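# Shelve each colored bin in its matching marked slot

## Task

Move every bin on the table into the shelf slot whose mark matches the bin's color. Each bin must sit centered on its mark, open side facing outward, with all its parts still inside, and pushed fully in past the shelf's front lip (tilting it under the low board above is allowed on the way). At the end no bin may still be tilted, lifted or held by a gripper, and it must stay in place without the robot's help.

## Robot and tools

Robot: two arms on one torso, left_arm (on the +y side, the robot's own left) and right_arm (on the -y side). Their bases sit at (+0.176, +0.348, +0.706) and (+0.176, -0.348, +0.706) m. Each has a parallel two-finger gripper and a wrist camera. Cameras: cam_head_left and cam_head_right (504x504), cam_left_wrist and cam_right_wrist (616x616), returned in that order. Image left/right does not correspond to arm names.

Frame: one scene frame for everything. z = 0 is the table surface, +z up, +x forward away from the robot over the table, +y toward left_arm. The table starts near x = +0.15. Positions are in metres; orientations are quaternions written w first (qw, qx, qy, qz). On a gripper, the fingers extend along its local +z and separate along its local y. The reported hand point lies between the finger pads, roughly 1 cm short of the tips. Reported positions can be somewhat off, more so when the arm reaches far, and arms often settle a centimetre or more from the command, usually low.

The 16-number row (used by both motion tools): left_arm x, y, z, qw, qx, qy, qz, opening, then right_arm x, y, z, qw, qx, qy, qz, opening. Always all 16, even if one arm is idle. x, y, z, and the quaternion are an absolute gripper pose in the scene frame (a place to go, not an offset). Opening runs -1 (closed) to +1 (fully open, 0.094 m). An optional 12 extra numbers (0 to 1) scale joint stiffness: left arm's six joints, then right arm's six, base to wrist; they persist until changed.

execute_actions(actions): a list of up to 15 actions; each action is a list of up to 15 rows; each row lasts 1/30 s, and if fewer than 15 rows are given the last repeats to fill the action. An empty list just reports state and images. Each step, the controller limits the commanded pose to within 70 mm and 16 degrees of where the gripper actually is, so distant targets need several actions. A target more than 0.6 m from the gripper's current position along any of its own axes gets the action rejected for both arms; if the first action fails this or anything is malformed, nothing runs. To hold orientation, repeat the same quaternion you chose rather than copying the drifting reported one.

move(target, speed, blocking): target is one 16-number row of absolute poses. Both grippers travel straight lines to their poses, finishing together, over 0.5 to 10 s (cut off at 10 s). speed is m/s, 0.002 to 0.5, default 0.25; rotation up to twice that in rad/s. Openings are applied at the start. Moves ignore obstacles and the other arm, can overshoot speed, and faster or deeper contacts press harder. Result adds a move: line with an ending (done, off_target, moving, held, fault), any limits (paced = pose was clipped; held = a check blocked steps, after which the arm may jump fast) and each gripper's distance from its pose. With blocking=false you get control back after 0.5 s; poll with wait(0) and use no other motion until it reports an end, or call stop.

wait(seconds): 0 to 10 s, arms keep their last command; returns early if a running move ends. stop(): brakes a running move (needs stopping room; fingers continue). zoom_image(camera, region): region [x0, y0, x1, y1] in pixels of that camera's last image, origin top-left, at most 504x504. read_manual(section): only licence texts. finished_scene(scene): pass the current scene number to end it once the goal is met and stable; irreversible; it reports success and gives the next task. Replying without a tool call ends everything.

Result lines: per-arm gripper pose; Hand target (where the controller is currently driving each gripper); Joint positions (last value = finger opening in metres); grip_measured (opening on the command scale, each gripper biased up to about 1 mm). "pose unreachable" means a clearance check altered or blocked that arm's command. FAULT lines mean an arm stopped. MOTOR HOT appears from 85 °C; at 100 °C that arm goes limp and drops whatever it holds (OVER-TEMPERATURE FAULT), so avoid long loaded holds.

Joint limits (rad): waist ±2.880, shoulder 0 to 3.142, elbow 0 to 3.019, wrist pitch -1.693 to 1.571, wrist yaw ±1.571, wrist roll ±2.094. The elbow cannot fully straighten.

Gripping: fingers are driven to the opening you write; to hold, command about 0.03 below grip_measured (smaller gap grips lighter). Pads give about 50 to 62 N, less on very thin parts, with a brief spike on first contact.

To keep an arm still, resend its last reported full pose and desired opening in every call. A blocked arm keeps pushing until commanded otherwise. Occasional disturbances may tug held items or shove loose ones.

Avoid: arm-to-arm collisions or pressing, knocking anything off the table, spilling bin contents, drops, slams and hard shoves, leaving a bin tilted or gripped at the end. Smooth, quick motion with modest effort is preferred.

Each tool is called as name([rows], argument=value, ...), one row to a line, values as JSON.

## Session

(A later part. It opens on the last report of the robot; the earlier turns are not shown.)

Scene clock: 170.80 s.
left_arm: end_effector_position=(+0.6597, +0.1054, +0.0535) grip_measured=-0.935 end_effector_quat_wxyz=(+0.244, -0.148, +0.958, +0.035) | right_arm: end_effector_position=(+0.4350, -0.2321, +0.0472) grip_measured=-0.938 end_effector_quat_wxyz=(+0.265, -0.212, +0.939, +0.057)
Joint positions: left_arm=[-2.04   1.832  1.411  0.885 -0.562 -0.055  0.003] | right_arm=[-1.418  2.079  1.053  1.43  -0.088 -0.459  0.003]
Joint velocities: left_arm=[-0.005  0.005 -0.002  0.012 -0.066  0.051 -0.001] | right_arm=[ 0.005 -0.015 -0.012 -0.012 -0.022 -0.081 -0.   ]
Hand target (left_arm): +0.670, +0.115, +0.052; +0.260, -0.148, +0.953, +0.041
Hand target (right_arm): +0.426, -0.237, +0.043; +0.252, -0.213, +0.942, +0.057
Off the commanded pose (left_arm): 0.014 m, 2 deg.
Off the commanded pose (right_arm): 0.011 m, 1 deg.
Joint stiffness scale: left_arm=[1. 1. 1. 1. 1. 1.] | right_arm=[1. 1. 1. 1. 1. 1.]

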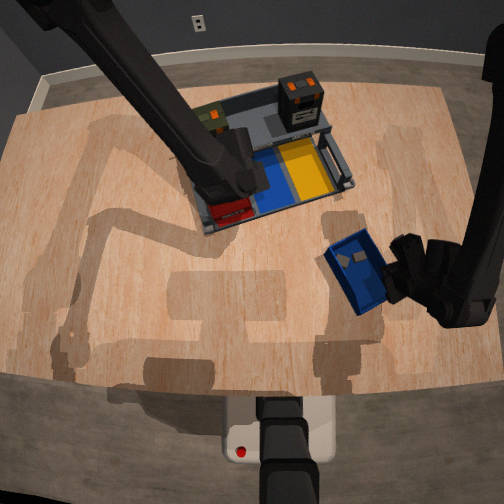

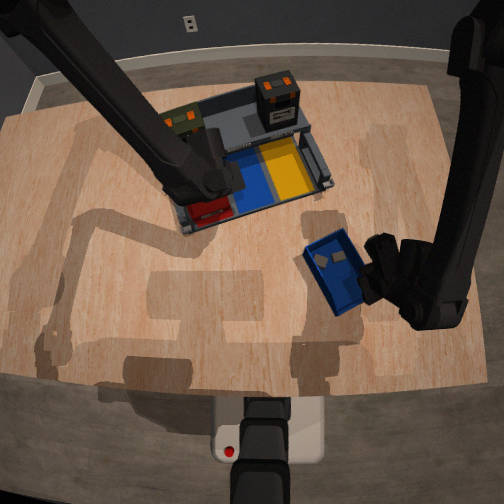

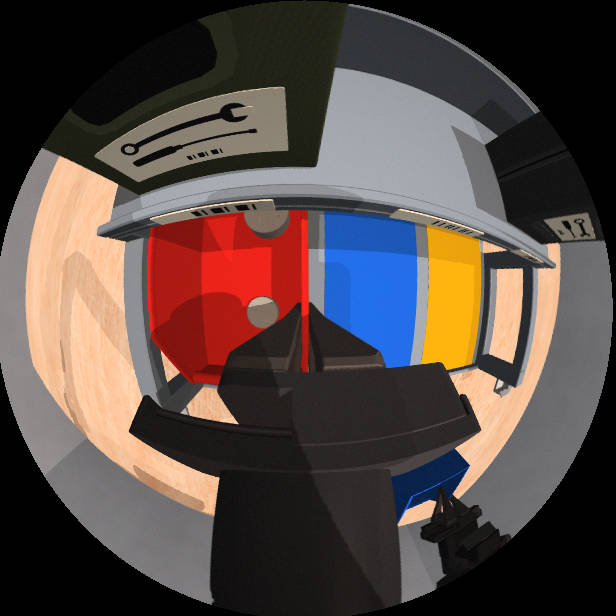

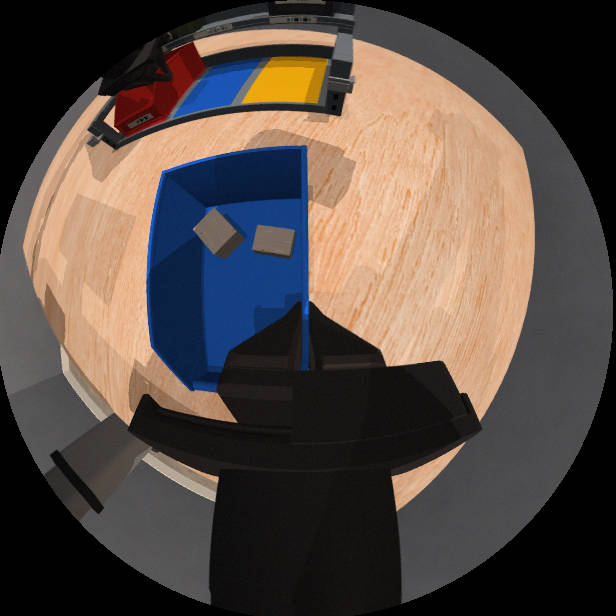

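move(target=[0.66, 0.108, 0.053, 0.244, -0.148, 0.958, 0.035, -0.4, 0.435, -0.232, 0.075, 0.265, -0.212, 0.939, 0.057, -0.97], speed=0.06)

move(target=[0.60, 0.095, 0.14, 0.244, -0.148, 0.958, 0.035, -0.4, 0.45, -0.20, 0.10, 0.268, -0.18, 0.945, 0.05, -0.97], speed=0.12)

Scene clock: 174.87 s.
left_arm: end_effector_position=(+0.6597, +0.1054, +0.0535) grip_measured=-0.403 end_effector_quat_wxyz=(+0.244, -0.147, +0.958, +0.035) | right_arm: end_effector_position=(+0.4385, -0.2363, +0.0575) grip_measured=-0.938 end_effector_quat_wxyz=(-0.261, +0.213, -0.940, -0.050)
Joint positions: left_arm=[-2.04   1.832  1.411  0.885 -0.562 -0.054  0.028] | right_arm=[-1.418  2.05   1.017  1.433 -0.072 -0.464  0.003]
Joint velocities: left_arm=[-0.015 -0.005 -0.012  0.012  0.007 -0.022  0.001] | right_arm=[-0.005 -0.015 -0.002 -0.002 -0.037 -0.007 -0.001]
Hand target (left_arm): +0.660, +0.108, +0.053; +0.244, -0.148, +0.958, +0.035
Hand target (right_arm): +0.436, -0.232, +0.074; +0.265, -0.212, +0.939, +0.057
Off the commanded pose (left_arm): 0.003 m, 0 deg.
Off the commanded pose (right_arm): 0.018 m, 1 deg.
Joint stiffness scale: left_arm=[1. 1. 1. 1. 1. 1.] | right_arm=[1. 1. 1. 1. 1. 1.]
move: off_target (right_arm)

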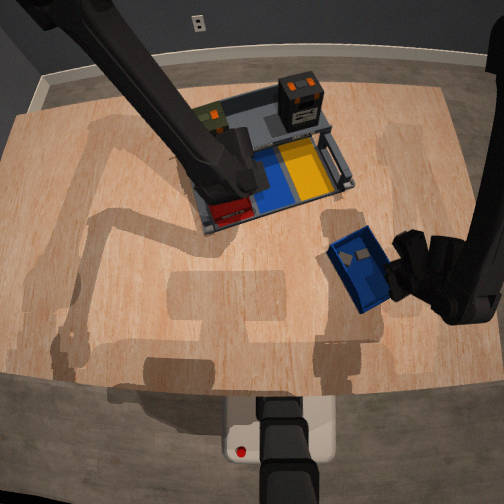

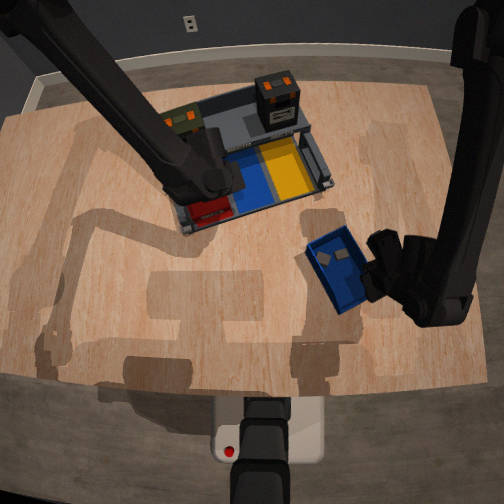

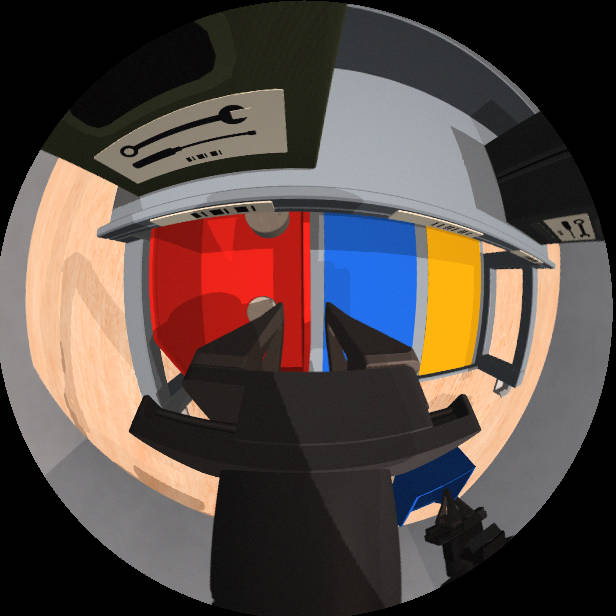

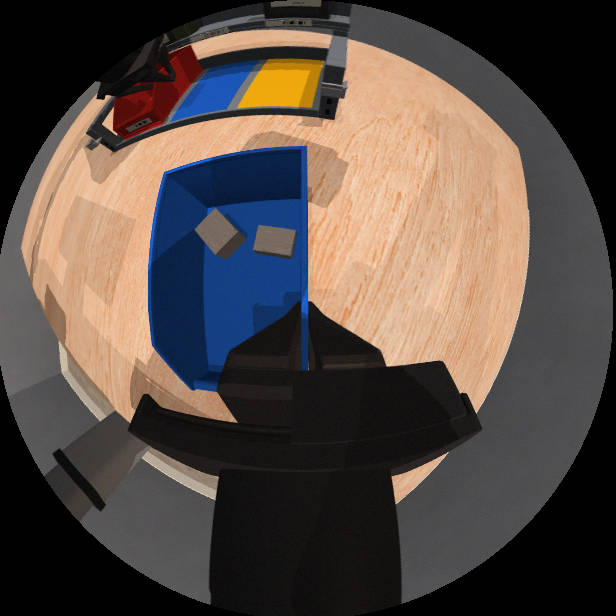

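Scene clock: 176.13 s.
left_arm: end_effector_position=(+0.5944, +0.0973, +0.1273) grip_measured=-0.402 end_effector_quat_wxyz=(+0.236, -0.146, +0.960, +0.040) | right_arm: end_effector_position=(+0.4505, -0.2069, +0.0809) grip_measured=-0.938 end_effector_quat_wxyz=(+0.261, -0.190, +0.946, +0.039)
Joint positions: left_arm=[-2.122  1.756  1.131  1.095 -0.646 -0.014  0.028] | right_arm=[-1.342  2.     0.967  1.441  0.031 -0.455  0.003]
Joint velocities: left_arm=[ 0.005 -0.005  0.007  0.012 -0.007  0.022 -0.001] | right_arm=[-0.005 -0.005  0.017 -0.007  0.007 -0.007  0.   ]
Hand target (left_arm): +0.601, +0.093, +0.139; +0.244, -0.147, +0.958, +0.035
Hand target (right_arm): +0.450, -0.200, +0.099; +0.268, -0.180, +0.945, +0.050
Off the commanded pose (left_arm): 0.014 m, 1 deg.
Off the commanded pose (right_arm): 0.020 m, 2 deg.
Joint stiffness scale: left_arm=[1. 1. 1. 1. 1. 1.] | right_arm=[1. 1. 1. 1. 1. 1.]
move: off_target (left_arm, right_arm)

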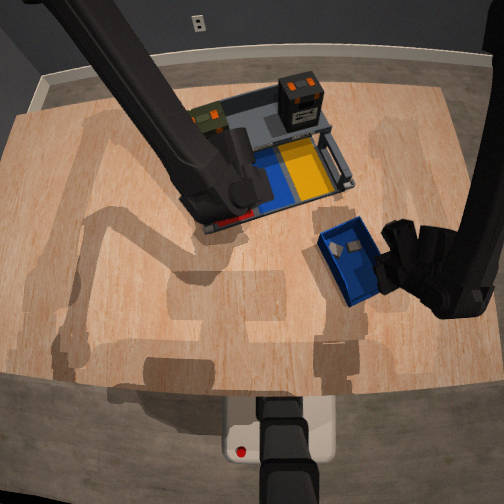

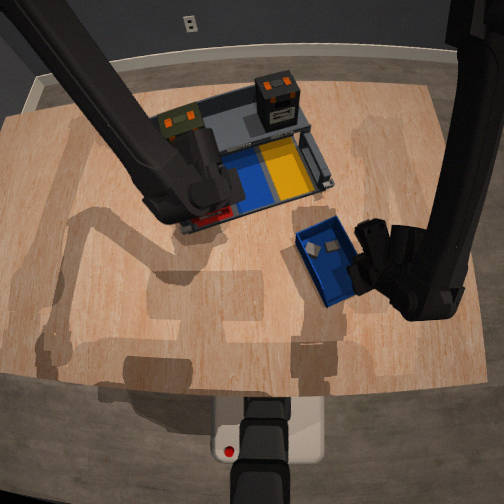

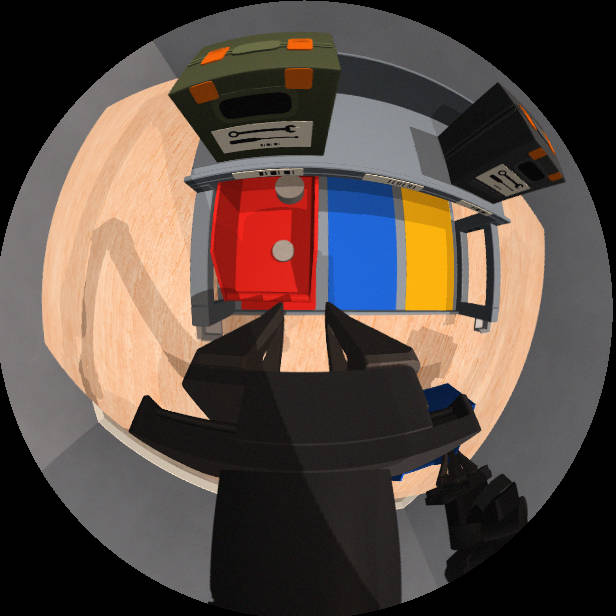

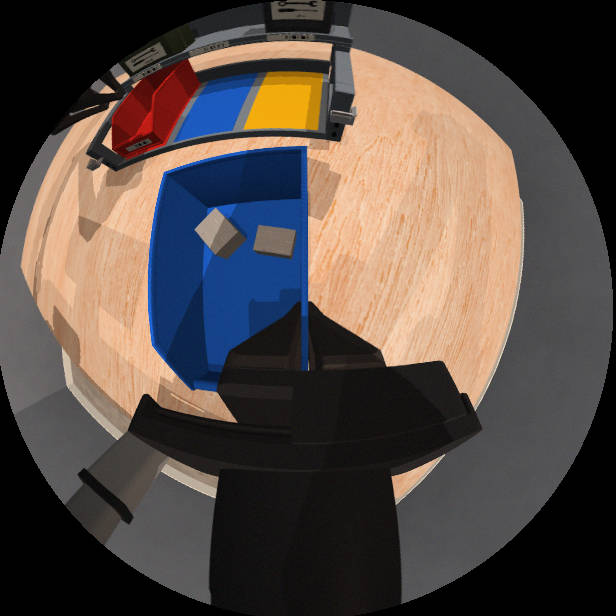

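move(target=[0.5, 0.36, 0.2, 0.1, 0, 0.995, 0, 0.5, 0.50, -0.068, 0.11, 0.268, -0.1423, 0.952, 0.040, -0.97], speed=0.2)

Scene clock: 180.77 s.
left_arm: end_effector_position=(+0.5119, +0.3626, +0.1953) grip_measured=+0.497 end_effector_quat_wxyz=(+0.115, -0.009, +0.993, -0.001) | right_arm: end_effector_position=(+0.4926, -0.0788, +0.1011) grip_measured=-0.938 end_effector_quat_wxyz=(+0.263, -0.144, +0.954, +0.028)
Joint positions: left_arm=[-1.541  1.376  0.627  0.89   0.033 -0.011  0.07 ] | right_arm=[-1.086  1.968  1.074  1.342  0.305 -0.481  0.003]
Joint velocities: left_arm=[ 0.005  0.005 -0.007  0.002  0.007 -0.022  0.   ] | right_arm=[-0.005 -0.015  0.002  0.002 -0.007  0.022  0.001]
Hand target (left_arm): +0.501, +0.362, +0.204; +0.101, -0.002, +0.995, -0.002
Hand target (right_arm): +0.500, -0.067, +0.110; +0.268, -0.141, +0.952, +0.040
Off the commanded pose (left_arm): 0.013 m, 2 deg.
Off the commanded pose (right_arm): 0.016 m, 2 deg.
Joint stiffness scale: left_arm=[1. 1. 1. 1. 1. 1.] | right_arm=[1. 1. 1. 1. 1. 1.]
move: off_target (left_arm, right_arm)

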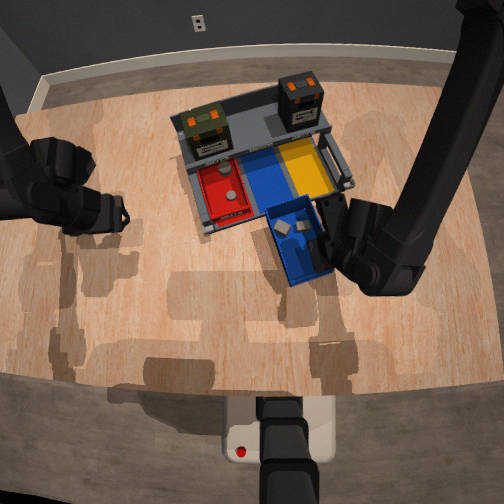

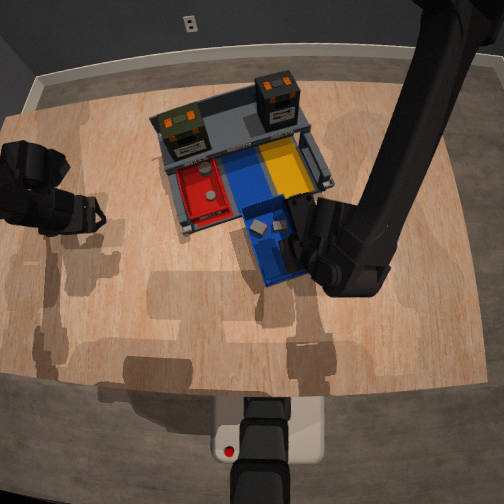

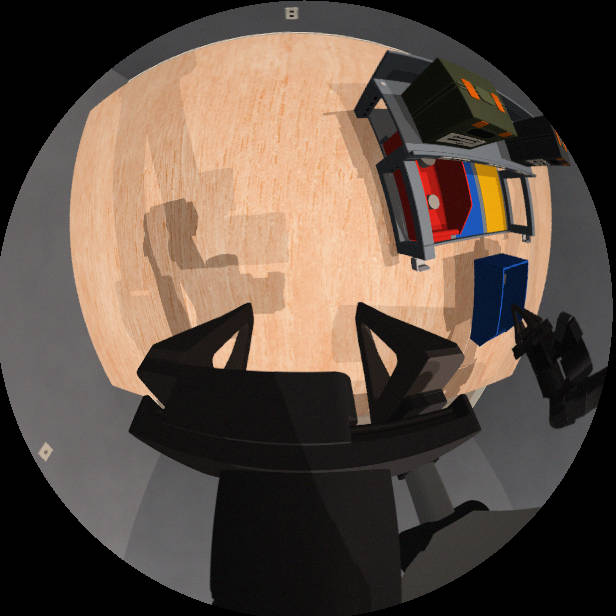

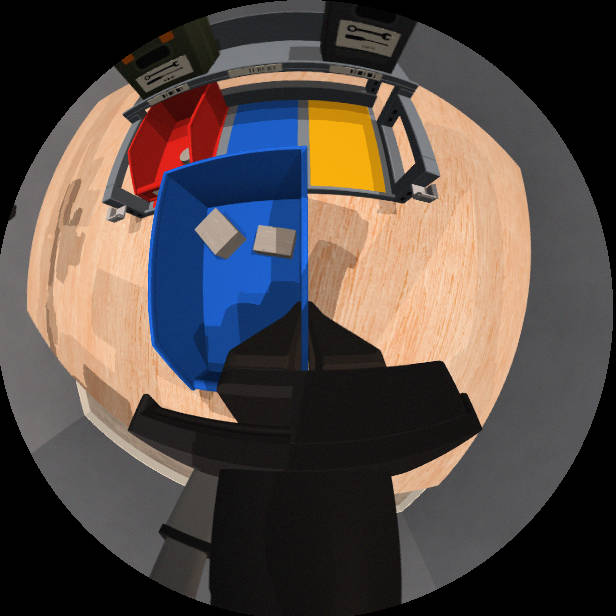

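move(target=[0.5, 0.36, 0.2, 0.1, 0, 0.995, 0, 0.5, 0.62, -0.019, 0.085, 0.1972, -0.1448, 0.9691, 0.035, -0.97], speed=0.08)

Scene clock: 187.67 s.
left_arm: end_effector_position=(+0.5118, +0.3630, +0.1953) grip_measured=+0.497 end_effector_quat_wxyz=(+0.115, -0.006, +0.993, +0.001) | right_arm: end_effector_position=(+0.6115, -0.0313, +0.0726) grip_measured=-0.938 end_effector_quat_wxyz=(+0.192, -0.152, +0.969, +0.022)
Joint positions: left_arm=[-1.541  1.376  0.627  0.89   0.03  -0.003  0.07 ] | right_arm=[-1.028  1.82   1.336  0.797  0.414 -0.465  0.003]
Joint velocities: left_arm=[-0.005 -0.005  0.007 -0.007 -0.007  0.051 -0.001] | right_arm=[ 0.015  0.005 -0.007  0.002  0.037  0.037  0.001]
Hand target (left_arm): +0.500, +0.360, +0.200; +0.100, +0.000, +0.995, -0.000
Hand target (right_arm): +0.621, -0.018, +0.084; +0.197, -0.144, +0.969, +0.034
Off the commanded pose (left_arm): 0.013 m, 2 deg.
Off the commanded pose (right_arm): 0.019 m, 2 deg.
Joint stiffness scale: left_arm=[1. 1. 1. 1. 1. 1.] | right_arm=[1. 1. 1. 1. 1. 1.]
move: off_target (left_arm, right_arm)

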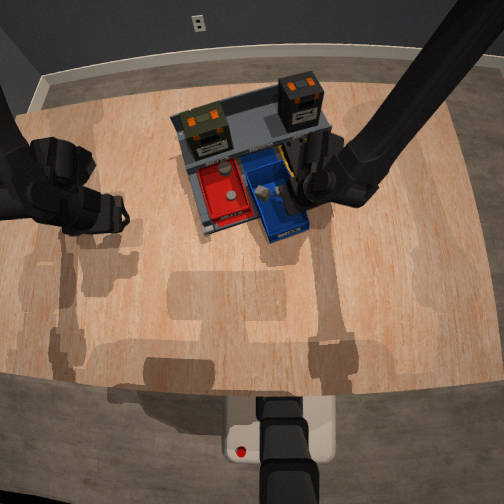

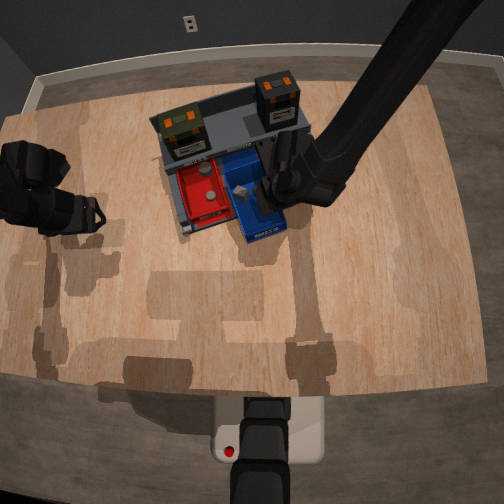

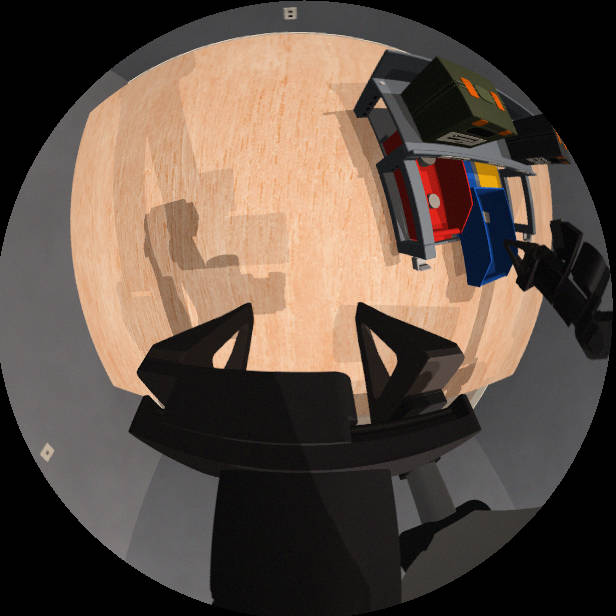

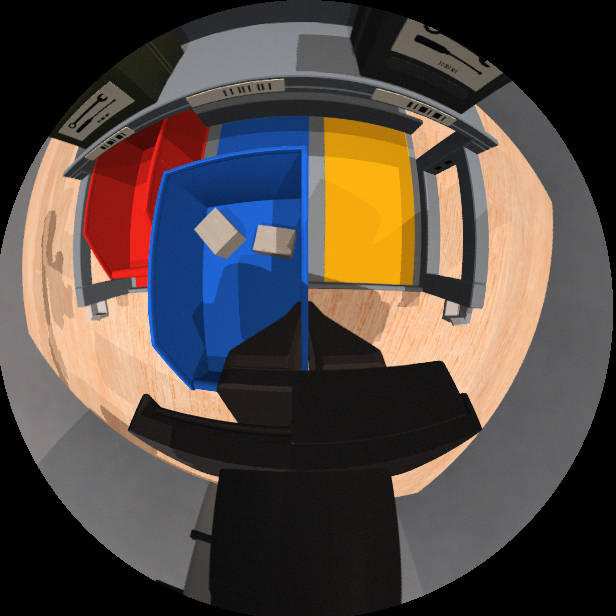

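execute_actions([
  [[0.5,0.36,0.2,0.1,0,0.995,0,0.5,0.6235,-0.0173,0.086,0.197,-0.142,0.9695,0.035,-0.97],[0.5,0.36,0.2,0.1,0,0.995,0,0.5,0.626,-0.0166,0.086,0.197,-0.142,0.9695,0.035,-0.97],[0.5,0.36,0.2,0.1,0,0.995,0,0.5,0.6285,-0.0158,0.086,0.197,-0.142,0.9695,0.035,-0.97],[0.5,0.36,0.2,0.1,0,0.995,0,0.5,0.631,-0.0151,0.086,0.197,-0.142,0.9695,0.035,-0.97],[0.5,0.36,0.2,0.1,0,0.995,0,0.5,0.6335,-0.0143,0.086,0.198,-0.142,0.9693,0.035,-0.97],[0.5,0.36,0.2,0.1,0,0.995,0,0.5,0.636,-0.0136,0.086,0.199,-0.142,0.9691,0.035,-0.97],[0.5,0.36,0.2,0.1,0,0.995,0,0.5,0.6385,-0.0128,0.086,0.200,-0.142,0.9689,0.035,-0.97],[0.5,0.36,0.2,0.1,0,0.995,0,0.5,0.641,-0.0121,0.0855,0.201,-0.142,0.9687,0.035,-0.97],[0.5,0.36,0.2,0.1,0,0.995,0,0.5,0.6435,-0.0113,0.0855,0.202,-0.142,0.9685,0.035,-0.97],[0.5,0.36,0.2,0.1,0,0.995,0,0.5,0.646,-0.0106,0.085,0.203,-0.142,0.9683,0.035,-0.97],[0.5,0.36,0.2,0.1,0,0.995,0,0.5,0.6485,-0.0098,0.085,0.204,-0.142,0.968,0.036,-0.97],[0.5,0.36,0.2,0.1,0,0.995,0,0.5,0.651,-0.0091,0.085,0.205,-0.142,0.9678,0.036,-0.97],[0.5,0.36,0.2,0.1,0,0.995,0,0.5,0.6535,-0.0083,0.0845,0.206,-0.142,0.9676,0.036,-0.97],[0.5,0.36,0.2,0.1,0,0.995,0,0.5,0.656,-0.0076,0.0845,0.207,-0.142,0.9674,0.036,-0.97],[0.5,0.36,0.2,0.1,0,0.995,0,0.5,0.6585,-0.0068,0.084,0.208,-0.142,0.9672,0.036,-0.97]],
  [[0.5,0.36,0.2,0.1,0,0.995,0,0.5,0.6585,-0.0068,0.084,0.208,-0.142,0.9672,0.036,-0.97]],
])

Scene clock: 196.70 s.
left_arm: end_effector_position=(+0.5118, +0.3630, +0.1953) grip_measured=+0.497 end_effector_quat_wxyz=(+0.115, -0.006, +0.993, +0.001) | right_arm: end_effector_position=(+0.6463, -0.0201, +0.0708) grip_measured=-0.938 end_effector_quat_wxyz=(+0.201, -0.145, +0.968, +0.024)
Joint positions: left_arm=[-1.541  1.376  0.627  0.89   0.03  -0.003  0.07 ] | right_arm=[-1.018  1.813  1.412  0.732  0.416 -0.46   0.003]
Joint velocities: left_arm=[ 0.015 -0.005 -0.012 -0.002 -0.037 -0.007  0.   ] | right_arm=[ 0.015  0.015 -0.007  0.002 -0.007 -0.037 -0.   ]
Hand target (left_arm): +0.500, +0.360, +0.200; +0.100, +0.000, +0.995, -0.000
Hand target (right_arm): +0.658, -0.007, +0.084; +0.208, -0.142, +0.967, +0.036
Off the commanded pose (left_arm): 0.013 m, 2 deg.
Off the commanded pose (right_arm): 0.022 m, 2 deg.
Joint stiffness scale: left_arm=[1. 1. 1. 1. 1. 1.] | right_arm=[1. 1. 1. 1. 1. 1.]

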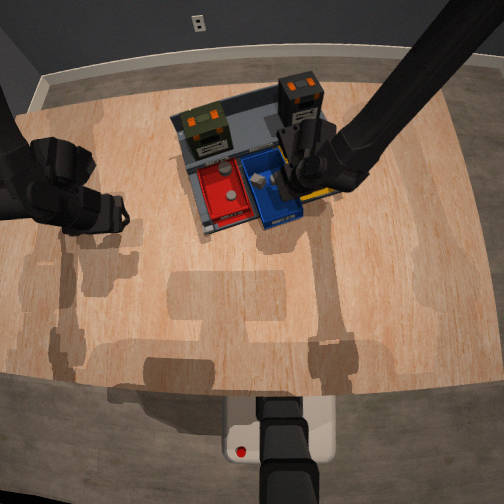

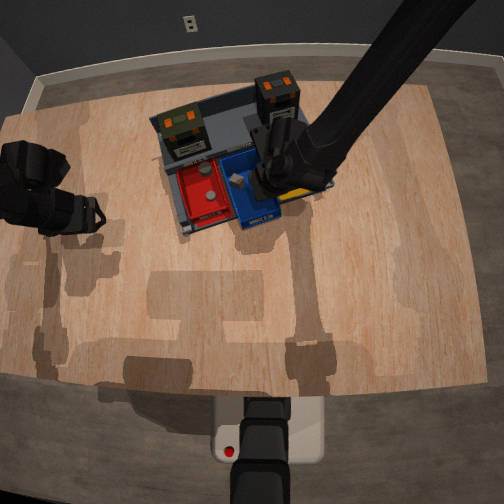

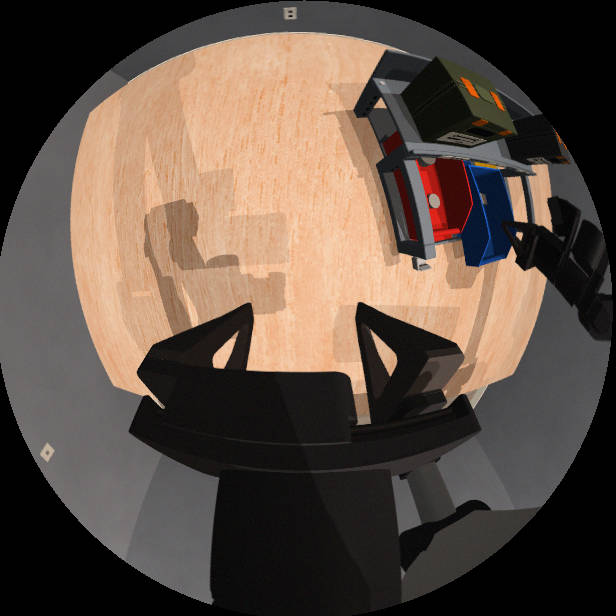

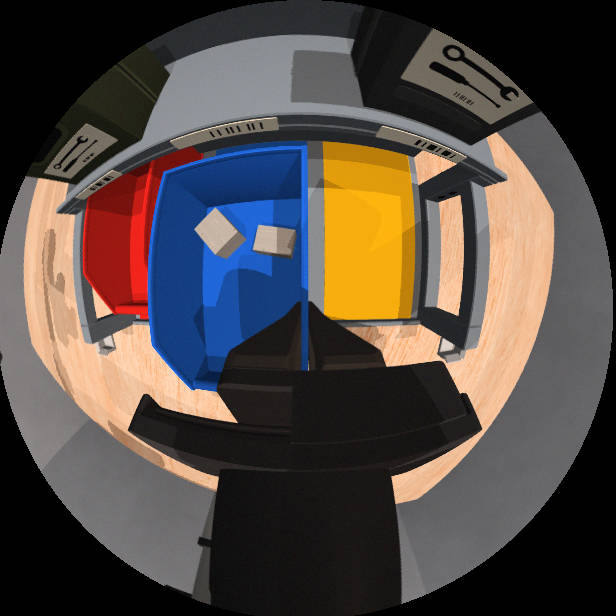

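execute_actions([
  [[0.5,0.36,0.2,0.1,0,0.995,0,0.5,0.661,-0.006,0.084,0.209,-0.142,0.967,0.036,-0.97],[0.5,0.36,0.2,0.1,0,0.995,0,0.5,0.6635,-0.0051,0.084,0.210,-0.142,0.9667,0.036,-0.97],[0.5,0.36,0.2,0.1,0,0.995,0,0.5,0.666,-0.0043,0.084,0.211,-0.142,0.9665,0.036,-0.97],[0.5,0.36,0.2,0.1,0,0.995,0,0.5,0.6685,-0.0034,0.0835,0.212,-0.142,0.9663,0.037,-0.97],[0.5,0.36,0.2,0.1,0,0.995,0,0.5,0.671,-0.0026,0.0835,0.213,-0.142,0.9661,0.037,-0.97],[0.5,0.36,0.2,0.1,0,0.995,0,0.5,0.6735,-0.0017,0.083,0.214,-0.142,0.9658,0.037,-0.97],[0.5,0.36,0.2,0.1,0,0.995,0,0.5,0.676,-0.0009,0.083,0.215,-0.142,0.9656,0.037,-0.97],[0.5,0.36,0.2,0.1,0,0.995,0,0.5,0.6785,0.0,0.083,0.216,-0.142,0.9654,0.037,-0.97],[0.5,0.36,0.2,0.1,0,0.995,0,0.5,0.681,0.0008,0.0825,0.217,-0.142,0.9651,0.038,-0.97],[0.5,0.36,0.2,0.1,0,0.995,0,0.5,0.6835,0.0017,0.0825,0.218,-0.142,0.9649,0.038,-0.97],[0.5,0.36,0.2,0.1,0,0.995,0,0.5,0.686,0.0025,0.082,0.219,-0.142,0.9647,0.038,-0.97],[0.5,0.36,0.2,0.1,0,0.995,0,0.5,0.6885,0.0034,0.082,0.220,-0.142,0.9644,0.038,-0.97],[0.5,0.36,0.2,0.1,0,0.995,0,0.5,0.691,0.0042,0.082,0.221,-0.142,0.9642,0.038,-0.97],[0.5,0.36,0.2,0.1,0,0.995,0,0.5,0.6935,0.005,0.0815,0.222,-0.142,0.964,0.039,-0.97],[0.5,0.36,0.2,0.1,0,0.995,0,0.5,0.696,0.0058,0.0815,0.223,-0.142,0.9637,0.039,-0.97]],
  [[0.5,0.36,0.2,0.1,0,0.995,0,0.5,0.698,0.0065,0.081,0.224,-0.142,0.9635,0.039,-0.97],[0.5,0.36,0.2,0.1,0,0.995,0,0.5,0.700,0.0071,0.081,0.225,-0.142,0.9633,0.039,-0.97],[0.5,0.36,0.2,0.1,0,0.995,0,0.5,0.702,0.0077,0.081,0.226,-0.142,0.963,0.039,-0.97],[0.5,0.36,0.2,0.1,0,0.995,0,0.5,0.704,0.0083,0.081,0.227,-0.142,0.9628,0.039,-0.97],[0.5,0.36,0.2,0.1,0,0.995,0,0.5,0.706,0.0089,0.081,0.228,-0.142,0.9625,0.040,-0.97],[0.5,0.36,0.2,0.1,0,0.995,0,0.5,0.708,0.0095,0.081,0.229,-0.142,0.9623,0.040,-0.97],[0.5,0.36,0.2,0.1,0,0.995,0,0.5,0.710,0.0101,0.081,0.230,-0.142,0.962,0.040,-0.97]],
])

Scene clock: 208.07 s.
left_arm: end_effector_position=(+0.5118, +0.3630, +0.1953) grip_measured=+0.497 end_effector_quat_wxyz=(+0.115, -0.006, +0.993, +0.001) | right_arm: end_effector_position=(+0.7030, -0.0099, +0.0681) grip_measured=-0.938 end_effector_quat_wxyz=(+0.224, -0.143, +0.964, +0.022)
Joint positions: left_arm=[-1.541  1.376  0.627  0.89   0.03  -0.003  0.07 ] | right_arm=[-1.012  1.813  1.536  0.659  0.411 -0.482  0.003]
Joint velocities: left_arm=[-0.005 -0.005  0.007  0.007 -0.022 -0.007 -0.   ] | right_arm=[-0.005  0.005 -0.017 -0.007 -0.051  0.051 -0.   ]
Hand target (left_arm): +0.500, +0.360, +0.200; +0.100, +0.000, +0.995, -0.000
Hand target (right_arm): +0.710, +0.010, +0.081; +0.230, -0.142, +0.962, +0.040
Off the commanded pose (left_arm): 0.013 m, 2 deg.
Off the commanded pose (right_arm): 0.025 m, 2 deg.
Joint stiffness scale: left_arm=[1. 1. 1. 1. 1. 1.] | right_arm=[1. 1. 1. 1. 1. 1.]

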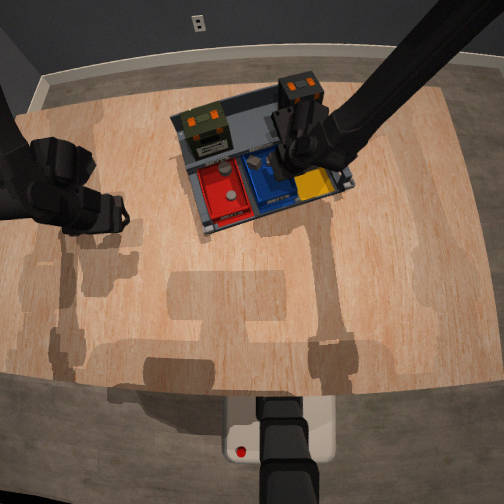

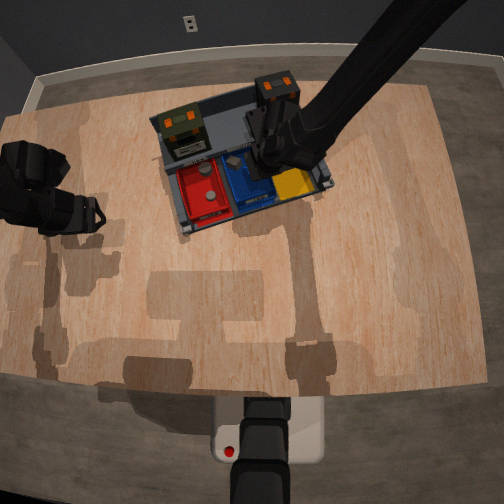

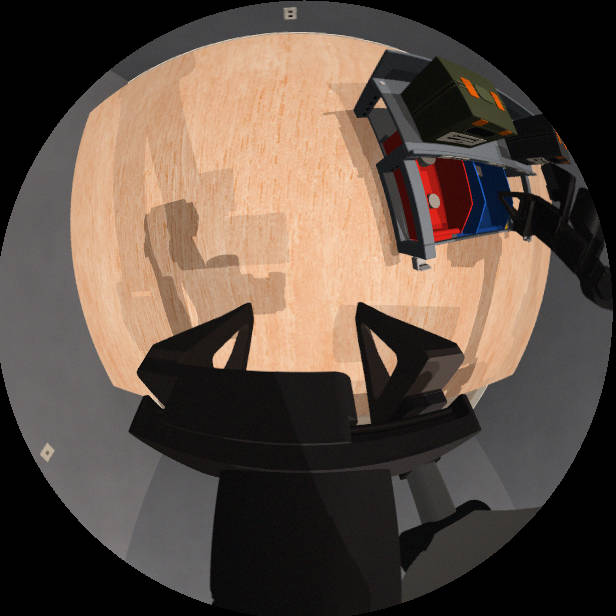

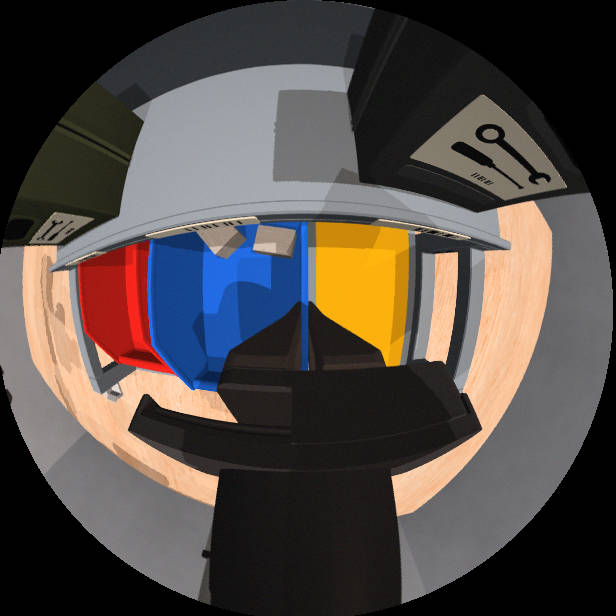

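execute_actions([
  [[0.5,0.36,0.2,0.1,0,0.995,0,0.5,0.710,0.011,0.0795,0.235,-0.142,0.9607,0.041,-0.97],[0.5,0.36,0.2,0.1,0,0.995,0,0.5,0.710,0.012,0.078,0.240,-0.142,0.9594,0.042,-0.97],[0.5,0.36,0.2,0.1,0,0.995,0,0.5,0.7095,0.013,0.0765,0.245,-0.142,0.958,0.043,-0.97],[0.5,0.36,0.2,0.1,0,0.995,0,0.5,0.709,0.014,0.075,0.250,-0.142,0.9567,0.044,-0.97],[0.5,0.36,0.2,0.1,0,0.995,0,0.5,0.709,0.015,0.0735,0.255,-0.142,0.9553,0.045,-0.97],[0.5,0.36,0.2,0.1,0,0.995,0,0.5,0.7085,0.016,0.072,0.260,-0.142,0.954,0.046,-0.97],[0.5,0.36,0.2,0.1,0,0.995,0,0.5,0.708,0.017,0.0705,0.265,-0.142,0.9526,0.047,-0.97],[0.5,0.36,0.2,0.1,0,0.995,0,0.5,0.708,0.018,0.069,0.270,-0.142,0.9512,0.048,-0.97],[0.5,0.36,0.2,0.1,0,0.995,0,0.5,0.708,0.019,0.068,0.275,-0.142,0.9497,0.049,-0.97]],
])

Scene clock: 214.87 s.
left_arm: end_effector_position=(+0.5118, +0.3630, +0.1953) grip_measured=+0.497 end_effector_quat_wxyz=(+0.115, -0.006, +0.993, +0.001) | right_arm: end_effector_position=(+0.6960, +0.0082, +0.0578) grip_measured=-0.938 end_effector_quat_wxyz=(+0.256, -0.147, +0.954, +0.043)
Joint positions: left_arm=[-1.541  1.376  0.627  0.89   0.03  -0.003  0.07 ] | right_arm=[-1.012  1.875  1.571  0.738  0.347 -0.505  0.003]
Joint velocities: left_arm=[ 0.005 -0.015 -0.007 -0.007 -0.051 -0.051  0.   ] | right_arm=[-0.005 -0.005 -0.012  0.007 -0.022  0.051  0.001]
Hand target (left_arm): +0.500, +0.360, +0.200; +0.100, +0.000, +0.995, -0.000
Hand target (right_arm): +0.708, +0.019, +0.069; +0.275, -0.142, +0.950, +0.050
Off the commanded pose (left_arm): 0.013 m, 2 deg.
Off the commanded pose (right_arm): 0.019 m, 2 deg.
Joint stiffness scale: left_arm=[1. 1. 1. 1. 1. 1.] | right_arm=[1. 1. 1. 1. 1. 1.]

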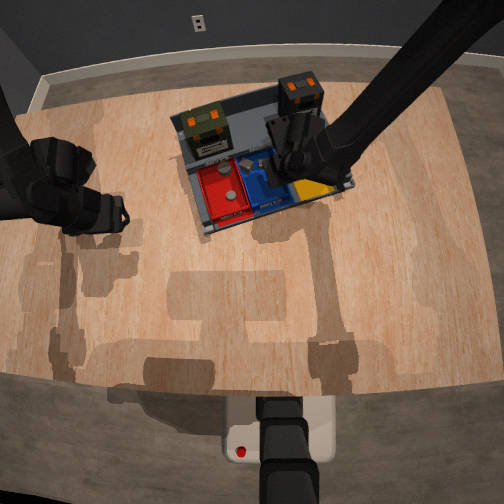

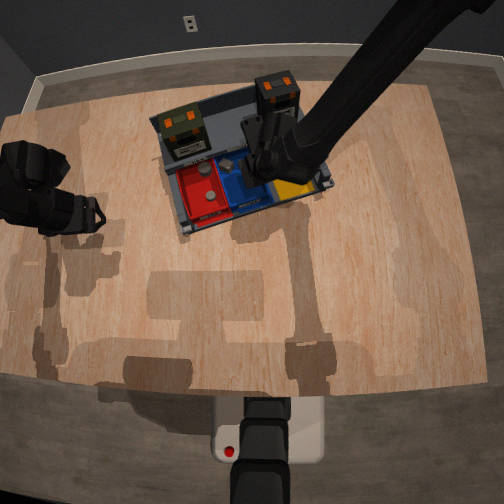

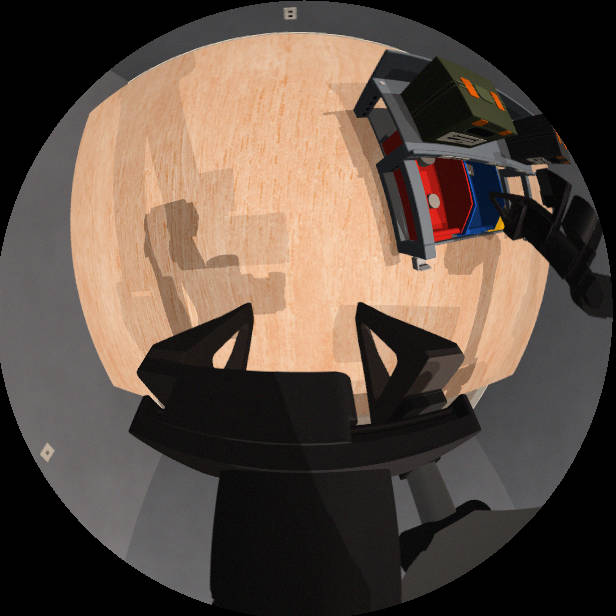

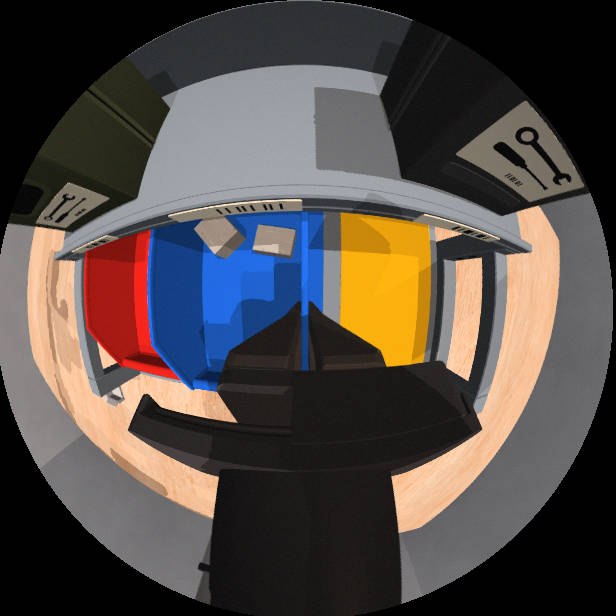

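execute_actions([
  [[0.5,0.36,0.2,0.1,0,0.995,0,0.5,0.708,0.016,0.067,0.275,-0.142,0.9497,0.048,-0.97],[0.5,0.36,0.2,0.1,0,0.995,0,0.5,0.709,0.013,0.066,0.275,-0.142,0.9497,0.047,-0.97],[0.5,0.36,0.2,0.1,0,0.995,0,0.5,0.709,0.010,0.065,0.275,-0.142,0.9497,0.046,-0.97],[0.5,0.36,0.2,0.1,0,0.995,0,0.5,0.710,0.007,0.064,0.275,-0.142,0.9497,0.045,-0.97],[0.5,0.36,0.2,0.1,0,0.995,0,0.5,0.710,0.004,0.063,0.275,-0.142,0.9497,0.044,-0.97],[0.5,0.36,0.2,0.1,0,0.995,0,0.5,0.711,0.001,0.062,0.275,-0.142,0.9497,0.043,-0.97],[0.5,0.36,0.2,0.1,0,0.995,0,0.5,0.711,-0.002,0.061,0.275,-0.142,0.9497,0.042,-0.97],[0.5,0.36,0.2,0.1,0,0.995,0,0.5,0.712,-0.005,0.060,0.275,-0.142,0.9497,0.041,-0.97],[0.5,0.36,0.2,0.1,0,0.995,0,0.5,0.712,-0.008,0.060,0.275,-0.142,0.9497,0.041,-0.97]],
])

Scene clock: 224.93 s.
left_arm: end_effector_position=(+0.5118, +0.3630, +0.1953) grip_measured=+0.497 end_effector_quat_wxyz=(+0.115, -0.006, +0.993, +0.001) | right_arm: end_effector_position=(+0.6967, +0.0056, +0.0555) grip_measured=-0.938 end_effector_quat_wxyz=(+0.261, -0.152, +0.952, +0.051)
Joint positions: left_arm=[-1.541  1.376  0.627  0.89   0.03  -0.003  0.07 ] | right_arm=[-1.022  1.875  1.57   0.74   0.319 -0.507  0.003]
Joint velocities: left_arm=[ 0.005 -0.005  0.002 -0.002 -0.007  0.051 -0.001] | right_arm=[-0.015  0.015 -0.007  0.007 -0.051  0.007  0.001]
Hand target (left_arm): +0.500, +0.360, +0.200; +0.100, +0.000, +0.995, -0.000
Hand target (right_arm): +0.712, -0.008, +0.060; +0.275, -0.143, +0.950, +0.041
Off the commanded pose (left_arm): 0.013 m, 2 deg.
Off the commanded pose (right_arm): 0.021 m, 2 deg.
Joint stiffness scale: left_arm=[1. 1. 1. 1. 1. 1.] | right_arm=[1. 1. 1. 1. 1. 1.]

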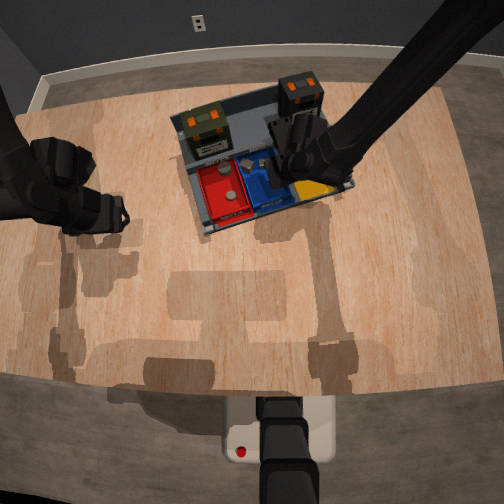

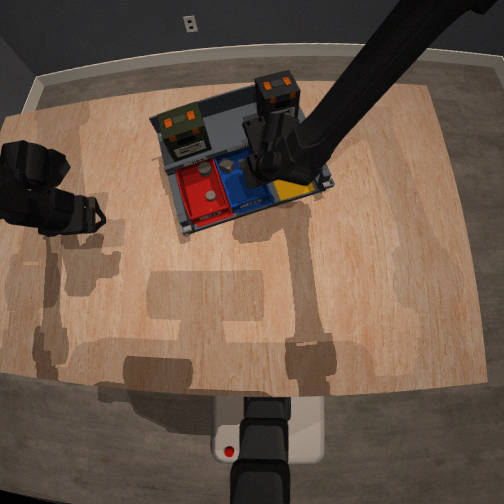

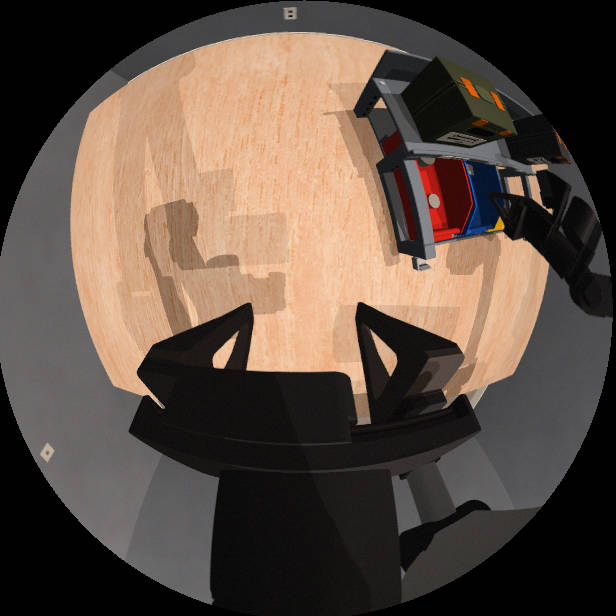

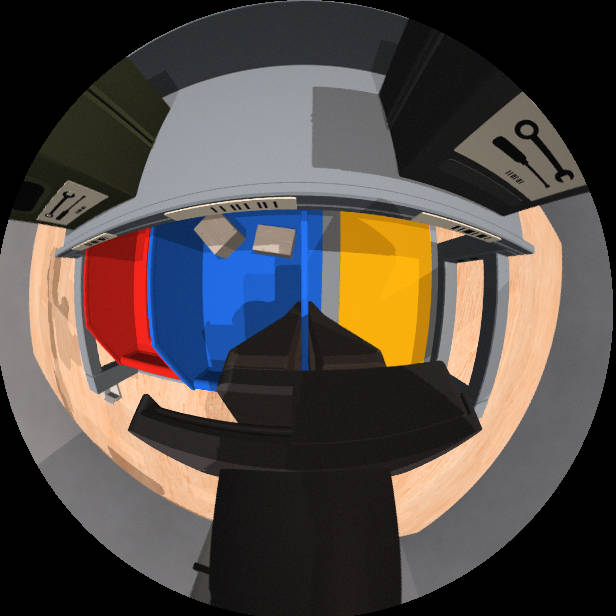

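execute_actions([
  [[0.5,0.36,0.2,0.1,0,0.995,0,0.5,0.700,0.0,0.058,0.268,-0.142,0.952,0.041,0.0]],
  [[0.5,0.36,0.2,0.1,0,0.995,0,0.5,0.700,-0.004,0.058,0.268,-0.142,0.952,0.041,0.0],[0.5,0.36,0.2,0.1,0,0.995,0,0.5,0.700,-0.008,0.058,0.268,-0.142,0.952,0.041,0.0],[0.5,0.36,0.2,0.1,0,0.995,0,0.5,0.700,-0.012,0.058,0.268,-0.142,0.952,0.041,0.0],[0.5,0.36,0.2,0.1,0,0.995,0,0.5,0.700,-0.016,0.058,0.268,-0.142,0.952,0.041,0.0]],
])

Scene clock: 229.60 s.
left_arm: end_effector_position=(+0.5118, +0.3630, +0.1953) grip_measured=+0.497 end_effector_quat_wxyz=(+0.115, -0.006, +0.993, +0.001) | right_arm: end_effector_position=(+0.6888, -0.0061, +0.0540) grip_measured=-0.001 end_effector_quat_wxyz=(+0.256, -0.152, +0.954, +0.046)
Joint positions: left_arm=[-1.541  1.376  0.627  0.89   0.03  -0.003  0.07 ] | right_arm=[-1.036  1.866  1.54   0.751  0.318 -0.5    0.047]
Joint velocities: left_arm=[ 0.005  0.005 -0.012 -0.012 -0.095 -0.007  0.   ] | right_arm=[-0.015 -0.015 -0.002 -0.002 -0.051 -0.037 -0.001]
Hand target (left_arm): +0.500, +0.360, +0.200; +0.100, +0.000, +0.995, -0.000
Hand target (right_arm): +0.700, -0.016, +0.058; +0.268, -0.142, +0.952, +0.041
Off the commanded pose (left_arm): 0.013 m, 2 deg.
Off the commanded pose (right_arm): 0.015 m, 2 deg.
Joint stiffness scale: left_arm=[1. 1. 1. 1. 1. 1.] | right_arm=[1. 1. 1. 1. 1. 1.]

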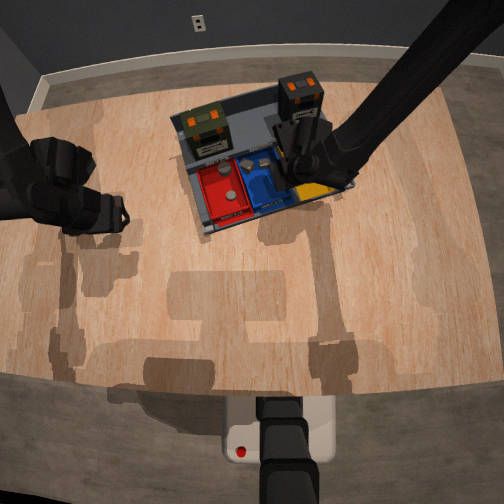

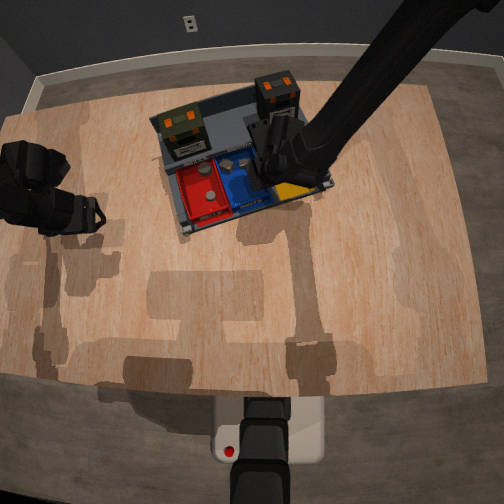

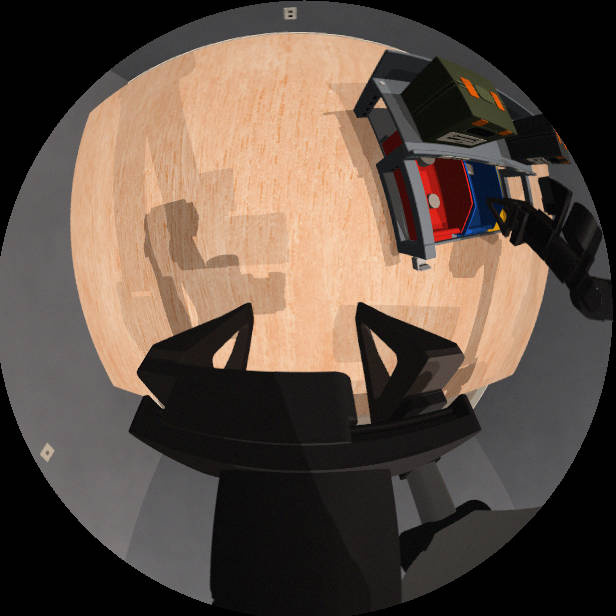

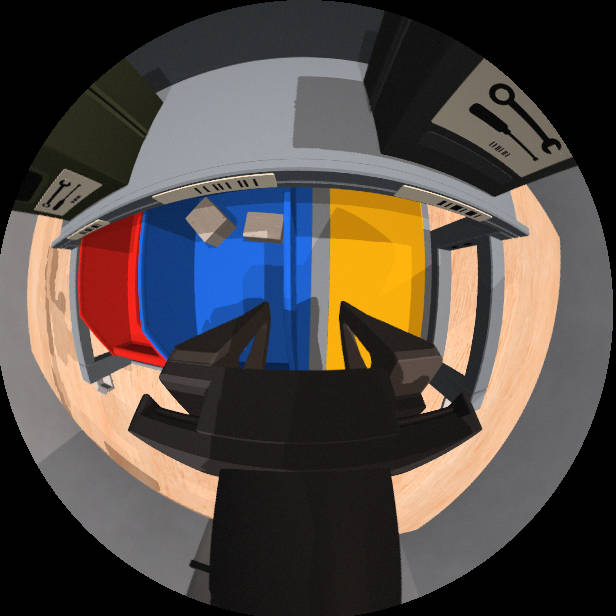

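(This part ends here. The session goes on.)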